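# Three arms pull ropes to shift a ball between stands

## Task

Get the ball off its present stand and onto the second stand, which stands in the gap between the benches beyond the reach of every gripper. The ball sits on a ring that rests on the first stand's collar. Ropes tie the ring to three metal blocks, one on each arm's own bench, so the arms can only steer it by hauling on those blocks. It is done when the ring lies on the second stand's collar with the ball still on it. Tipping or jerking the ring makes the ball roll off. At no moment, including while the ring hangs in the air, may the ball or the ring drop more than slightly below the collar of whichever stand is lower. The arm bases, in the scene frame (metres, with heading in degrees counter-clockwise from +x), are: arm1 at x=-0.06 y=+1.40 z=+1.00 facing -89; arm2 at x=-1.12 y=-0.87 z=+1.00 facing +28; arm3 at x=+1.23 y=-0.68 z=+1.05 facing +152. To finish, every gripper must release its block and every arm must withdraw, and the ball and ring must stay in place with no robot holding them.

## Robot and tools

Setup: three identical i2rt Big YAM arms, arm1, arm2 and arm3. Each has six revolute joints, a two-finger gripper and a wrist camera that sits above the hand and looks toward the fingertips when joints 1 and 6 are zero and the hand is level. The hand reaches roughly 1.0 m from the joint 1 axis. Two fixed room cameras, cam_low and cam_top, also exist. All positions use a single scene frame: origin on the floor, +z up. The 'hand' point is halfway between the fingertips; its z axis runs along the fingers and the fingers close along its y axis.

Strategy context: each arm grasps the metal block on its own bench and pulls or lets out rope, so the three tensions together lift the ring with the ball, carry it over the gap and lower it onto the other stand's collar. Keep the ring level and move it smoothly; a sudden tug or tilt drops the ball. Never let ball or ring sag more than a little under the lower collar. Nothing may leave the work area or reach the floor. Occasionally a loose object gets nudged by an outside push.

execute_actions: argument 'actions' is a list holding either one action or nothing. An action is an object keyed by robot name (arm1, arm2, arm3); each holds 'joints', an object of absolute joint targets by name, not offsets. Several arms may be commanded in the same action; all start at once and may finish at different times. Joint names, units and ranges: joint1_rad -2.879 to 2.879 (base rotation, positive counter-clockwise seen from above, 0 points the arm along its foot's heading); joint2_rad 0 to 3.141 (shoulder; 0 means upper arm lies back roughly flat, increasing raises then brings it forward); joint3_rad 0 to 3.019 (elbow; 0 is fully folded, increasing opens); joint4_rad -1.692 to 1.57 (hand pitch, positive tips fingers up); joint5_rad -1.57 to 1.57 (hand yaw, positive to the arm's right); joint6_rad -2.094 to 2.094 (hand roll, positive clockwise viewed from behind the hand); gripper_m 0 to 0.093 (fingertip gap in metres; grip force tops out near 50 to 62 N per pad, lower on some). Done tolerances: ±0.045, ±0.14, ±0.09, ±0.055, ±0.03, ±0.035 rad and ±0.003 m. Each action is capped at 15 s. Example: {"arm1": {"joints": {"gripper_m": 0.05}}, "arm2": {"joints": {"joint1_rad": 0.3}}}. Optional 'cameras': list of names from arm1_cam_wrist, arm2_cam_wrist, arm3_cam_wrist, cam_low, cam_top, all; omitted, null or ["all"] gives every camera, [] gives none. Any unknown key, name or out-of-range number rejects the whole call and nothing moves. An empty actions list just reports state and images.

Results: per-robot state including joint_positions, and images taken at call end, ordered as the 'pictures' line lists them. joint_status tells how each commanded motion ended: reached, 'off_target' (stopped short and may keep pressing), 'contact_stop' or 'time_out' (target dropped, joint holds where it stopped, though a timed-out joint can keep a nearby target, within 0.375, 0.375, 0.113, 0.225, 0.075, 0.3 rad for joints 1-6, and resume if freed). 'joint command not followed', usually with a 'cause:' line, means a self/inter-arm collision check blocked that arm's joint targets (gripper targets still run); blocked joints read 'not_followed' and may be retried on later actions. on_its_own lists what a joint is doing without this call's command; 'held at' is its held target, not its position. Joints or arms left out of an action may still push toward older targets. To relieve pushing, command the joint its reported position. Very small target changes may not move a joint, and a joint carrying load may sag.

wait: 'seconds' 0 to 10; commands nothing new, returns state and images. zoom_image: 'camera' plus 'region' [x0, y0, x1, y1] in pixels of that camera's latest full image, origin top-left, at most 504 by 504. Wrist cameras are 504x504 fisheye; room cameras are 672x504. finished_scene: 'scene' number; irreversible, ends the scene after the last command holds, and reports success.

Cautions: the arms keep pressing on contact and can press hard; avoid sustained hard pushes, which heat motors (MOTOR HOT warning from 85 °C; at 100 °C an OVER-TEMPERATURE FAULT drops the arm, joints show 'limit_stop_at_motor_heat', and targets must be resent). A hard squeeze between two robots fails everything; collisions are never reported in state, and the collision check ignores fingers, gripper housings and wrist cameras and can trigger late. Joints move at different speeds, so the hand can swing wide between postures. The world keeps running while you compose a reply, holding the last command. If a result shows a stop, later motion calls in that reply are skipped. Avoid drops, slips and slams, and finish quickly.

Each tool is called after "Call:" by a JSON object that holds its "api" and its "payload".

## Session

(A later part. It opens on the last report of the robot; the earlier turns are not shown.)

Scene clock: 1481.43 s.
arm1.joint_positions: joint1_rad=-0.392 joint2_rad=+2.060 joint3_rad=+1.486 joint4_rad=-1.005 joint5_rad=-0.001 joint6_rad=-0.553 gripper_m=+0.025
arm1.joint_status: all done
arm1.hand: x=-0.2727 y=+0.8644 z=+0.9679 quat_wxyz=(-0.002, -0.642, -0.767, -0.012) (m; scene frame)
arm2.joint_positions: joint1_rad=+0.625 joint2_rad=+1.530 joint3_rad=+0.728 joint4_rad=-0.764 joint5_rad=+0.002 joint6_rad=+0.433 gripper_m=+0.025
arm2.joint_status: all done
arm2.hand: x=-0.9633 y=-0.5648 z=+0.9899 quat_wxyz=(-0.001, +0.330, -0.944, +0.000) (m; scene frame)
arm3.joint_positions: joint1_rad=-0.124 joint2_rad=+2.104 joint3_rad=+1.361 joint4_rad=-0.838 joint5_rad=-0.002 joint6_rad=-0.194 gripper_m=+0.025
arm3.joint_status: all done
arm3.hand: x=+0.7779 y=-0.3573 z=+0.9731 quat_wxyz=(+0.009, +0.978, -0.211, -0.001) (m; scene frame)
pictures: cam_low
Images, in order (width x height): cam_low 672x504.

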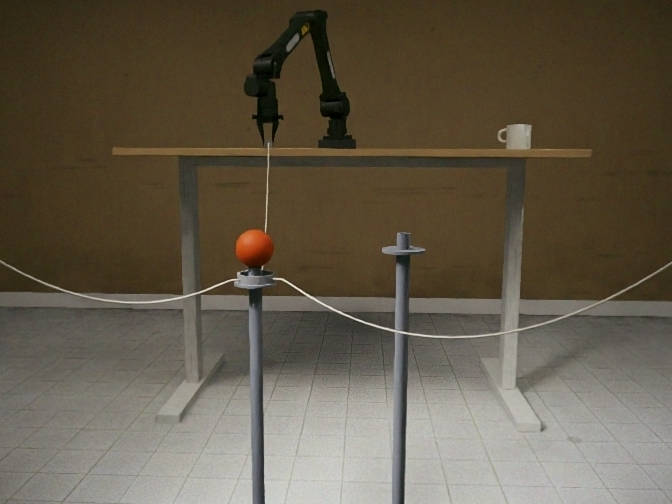

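Call:
{"api": "execute_actions", "payload": {"actions": [{"arm1":{"joints":{"joint2_rad":2.034,"gripper_m":0.055}},"arm2":{"joints":{"joint2_rad":1.538,"gripper_m":0.055}},"arm3":{"joints":{"joint2_rad":2.076,"gripper_m":0.055}}}]}}

Scene clock: 1499.33 s.
arm1.joint_positions: joint1_rad=-0.392 joint2_rad=+2.060 joint3_rad=+1.486 joint4_rad=-1.005 joint5_rad=-0.001 joint6_rad=-0.553 gripper_m=+0.055
arm1.joint_status: all done
arm1.hand: x=-0.2727 y=+0.8644 z=+0.9679 quat_wxyz=(-0.002, -0.642, -0.767, -0.012) (m; scene frame)
arm2.joint_positions: joint1_rad=+0.625 joint2_rad=+1.530 joint3_rad=+0.728 joint4_rad=-0.764 joint5_rad=+0.002 joint6_rad=+0.434 gripper_m=+0.055
arm2.joint_status: all done
arm2.hand: x=-0.9633 y=-0.5648 z=+0.9899 quat_wxyz=(-0.001, +0.330, -0.944, +0.000) (m; scene frame)
arm3.joint_positions: joint1_rad=-0.124 joint2_rad=+2.104 joint3_rad=+1.361 joint4_rad=-0.838 joint5_rad=-0.002 joint6_rad=-0.194 gripper_m=+0.055
arm3.joint_status: all done
arm3.hand: x=+0.7779 y=-0.3572 z=+0.9733 quat_wxyz=(+0.009, +0.978, -0.211, -0.001) (m; scene frame)
pictures: arm1_cam_wrist, arm2_cam_wrist, arm3_cam_wrist, cam_low, cam_top
Images, in order (width x height): arm1_cam_wrist 504x504, arm2_cam_wrist 504x504, arm3_cam_wrist 504x504, cam_low 672x504, cam_top 672x504.

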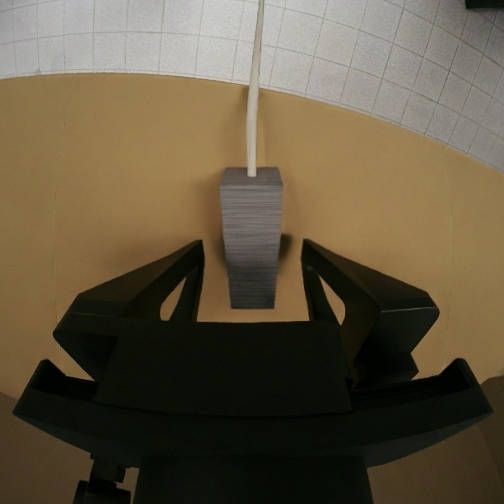

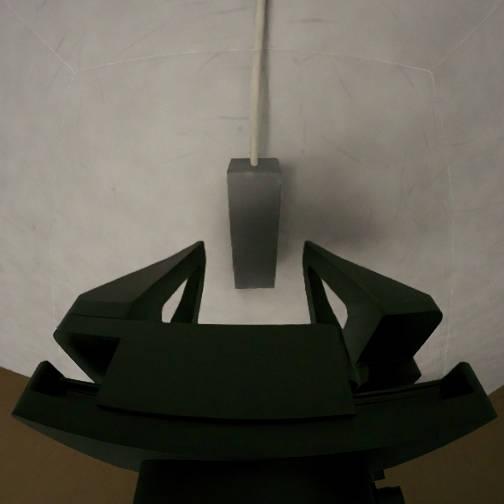

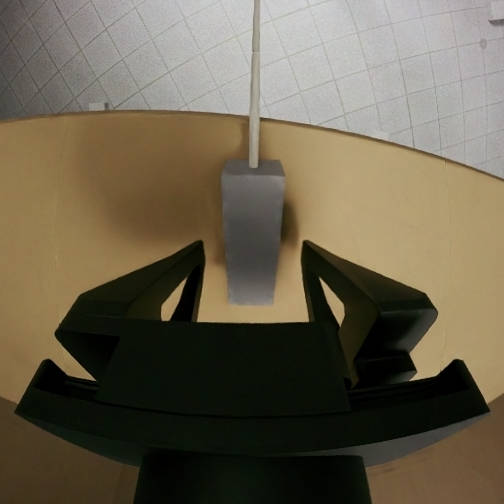

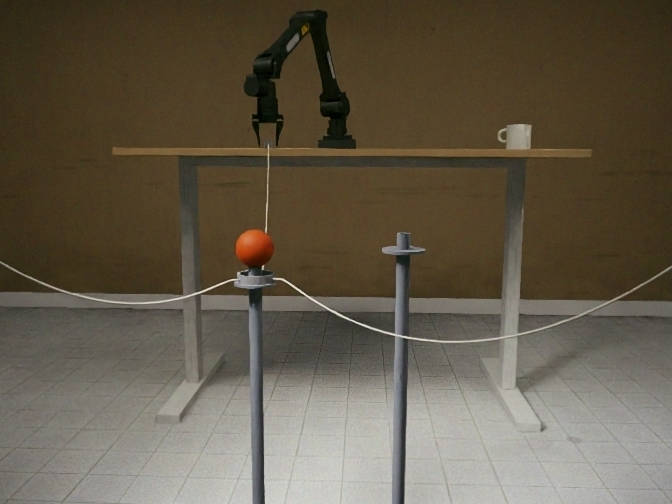

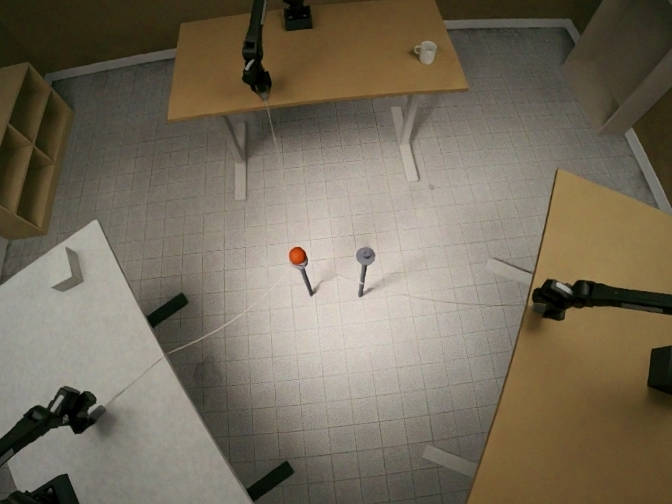

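Call:
{"api": "execute_actions", "payload": {"actions": [{"arm1":{"joints":{"joint2_rad":1.51}},"arm2":{"joints":{"joint2_rad":0.98}},"arm3":{"joints":{"joint2_rad":1.555}}}]}}

Call:
{"api": "zoom_image", "payload": {"camera": "cam_low", "region": [205, 200, 305, 300]}}

Scene clock: 1509.10 s.
arm1.joint_positions: joint1_rad=-0.392 joint2_rad=+1.514 joint3_rad=+1.486 joint4_rad=-1.005 joint5_rad=-0.001 joint6_rad=-0.553 gripper_m=+0.055
arm1.joint_status: all done
arm1.hand: x=-0.2764 y=+0.8640 z=+1.2787 quat_wxyz=(-0.087, -0.621, -0.740, +0.244) (m; scene frame)
arm2.joint_positions: joint1_rad=+0.625 joint2_rad=+0.970 joint3_rad=+0.728 joint4_rad=-0.764 joint5_rad=+0.002 joint6_rad=+0.434 gripper_m=+0.055
arm2.joint_status: all done
arm2.hand: x=-0.9515 y=-0.5418 z=+1.1807 quat_wxyz=(-0.199, +0.317, -0.907, -0.193) (m; scene frame)
arm3.joint_positions: joint1_rad=-0.124 joint2_rad=+1.547 joint3_rad=+1.363 joint4_rad=-0.836 joint5_rad=-0.002 joint6_rad=-0.194 gripper_m=+0.055
arm3.joint_status: all done
arm3.hand: x=+0.7548 y=-0.3349 z=+1.2862 quat_wxyz=(-0.100, +0.940, -0.204, -0.255) (m; scene frame)
pictures: arm1_cam_wrist, arm2_cam_wrist, arm3_cam_wrist, cam_low, cam_top
Images, in order (width x height): arm1_cam_wrist 504x504, arm2_cam_wrist 504x504, arm3_cam_wrist 504x504, cam_low 672x504, cam_top 672x504.

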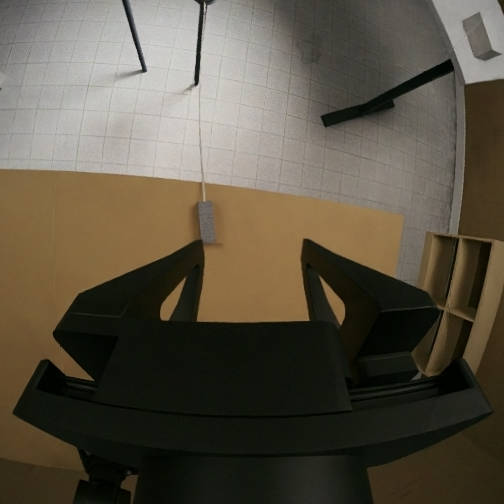

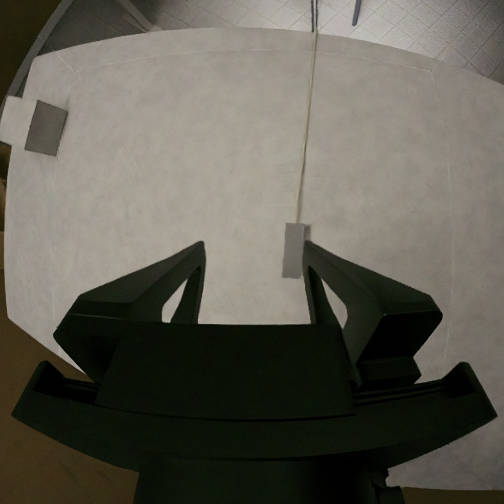

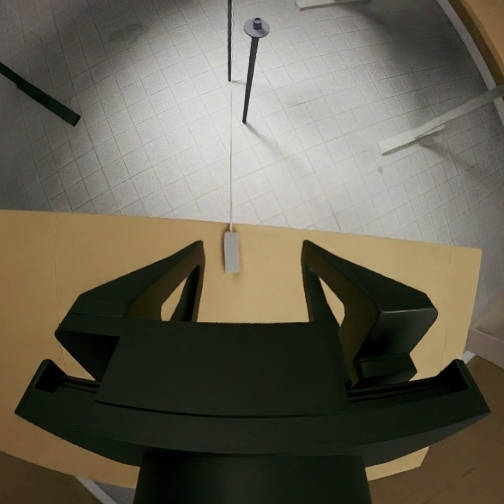

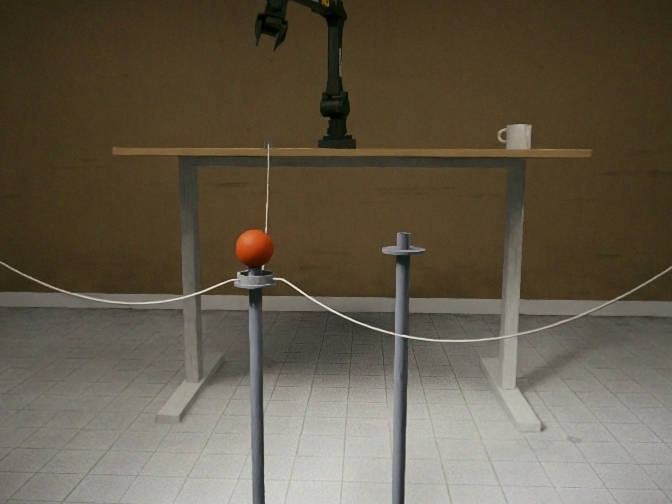

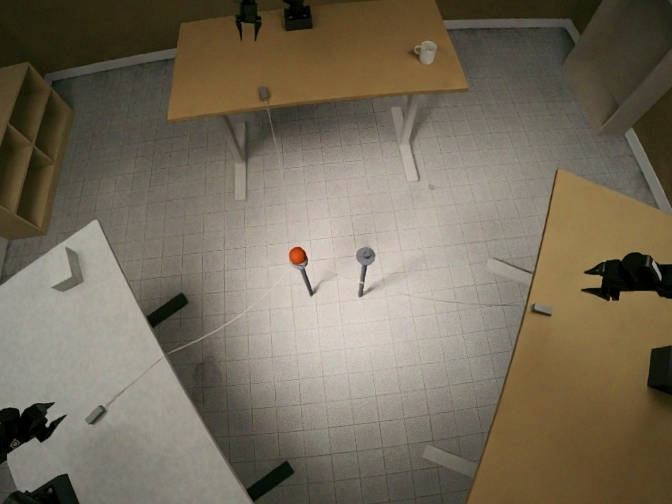

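Region (205, 200, 305, 300) of cam_low's 672x504 image, scaled by 5.040, with more detail than that image has.

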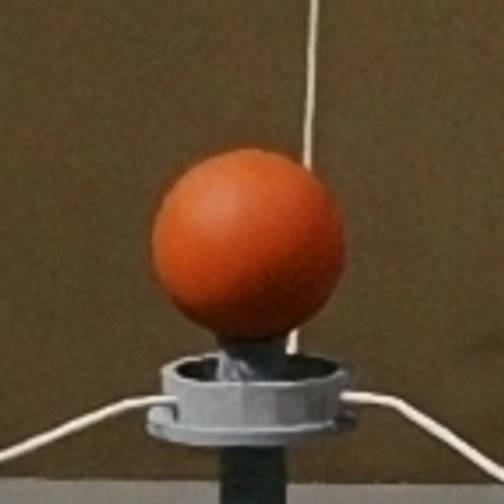

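The ball is on the target post, the ring lies flat on the collar, the blocks are on their benches and the arms are clear.

Call:
{"api": "finished_scene", "payload": {"scene": 2}}

The scene is finished: the task was done.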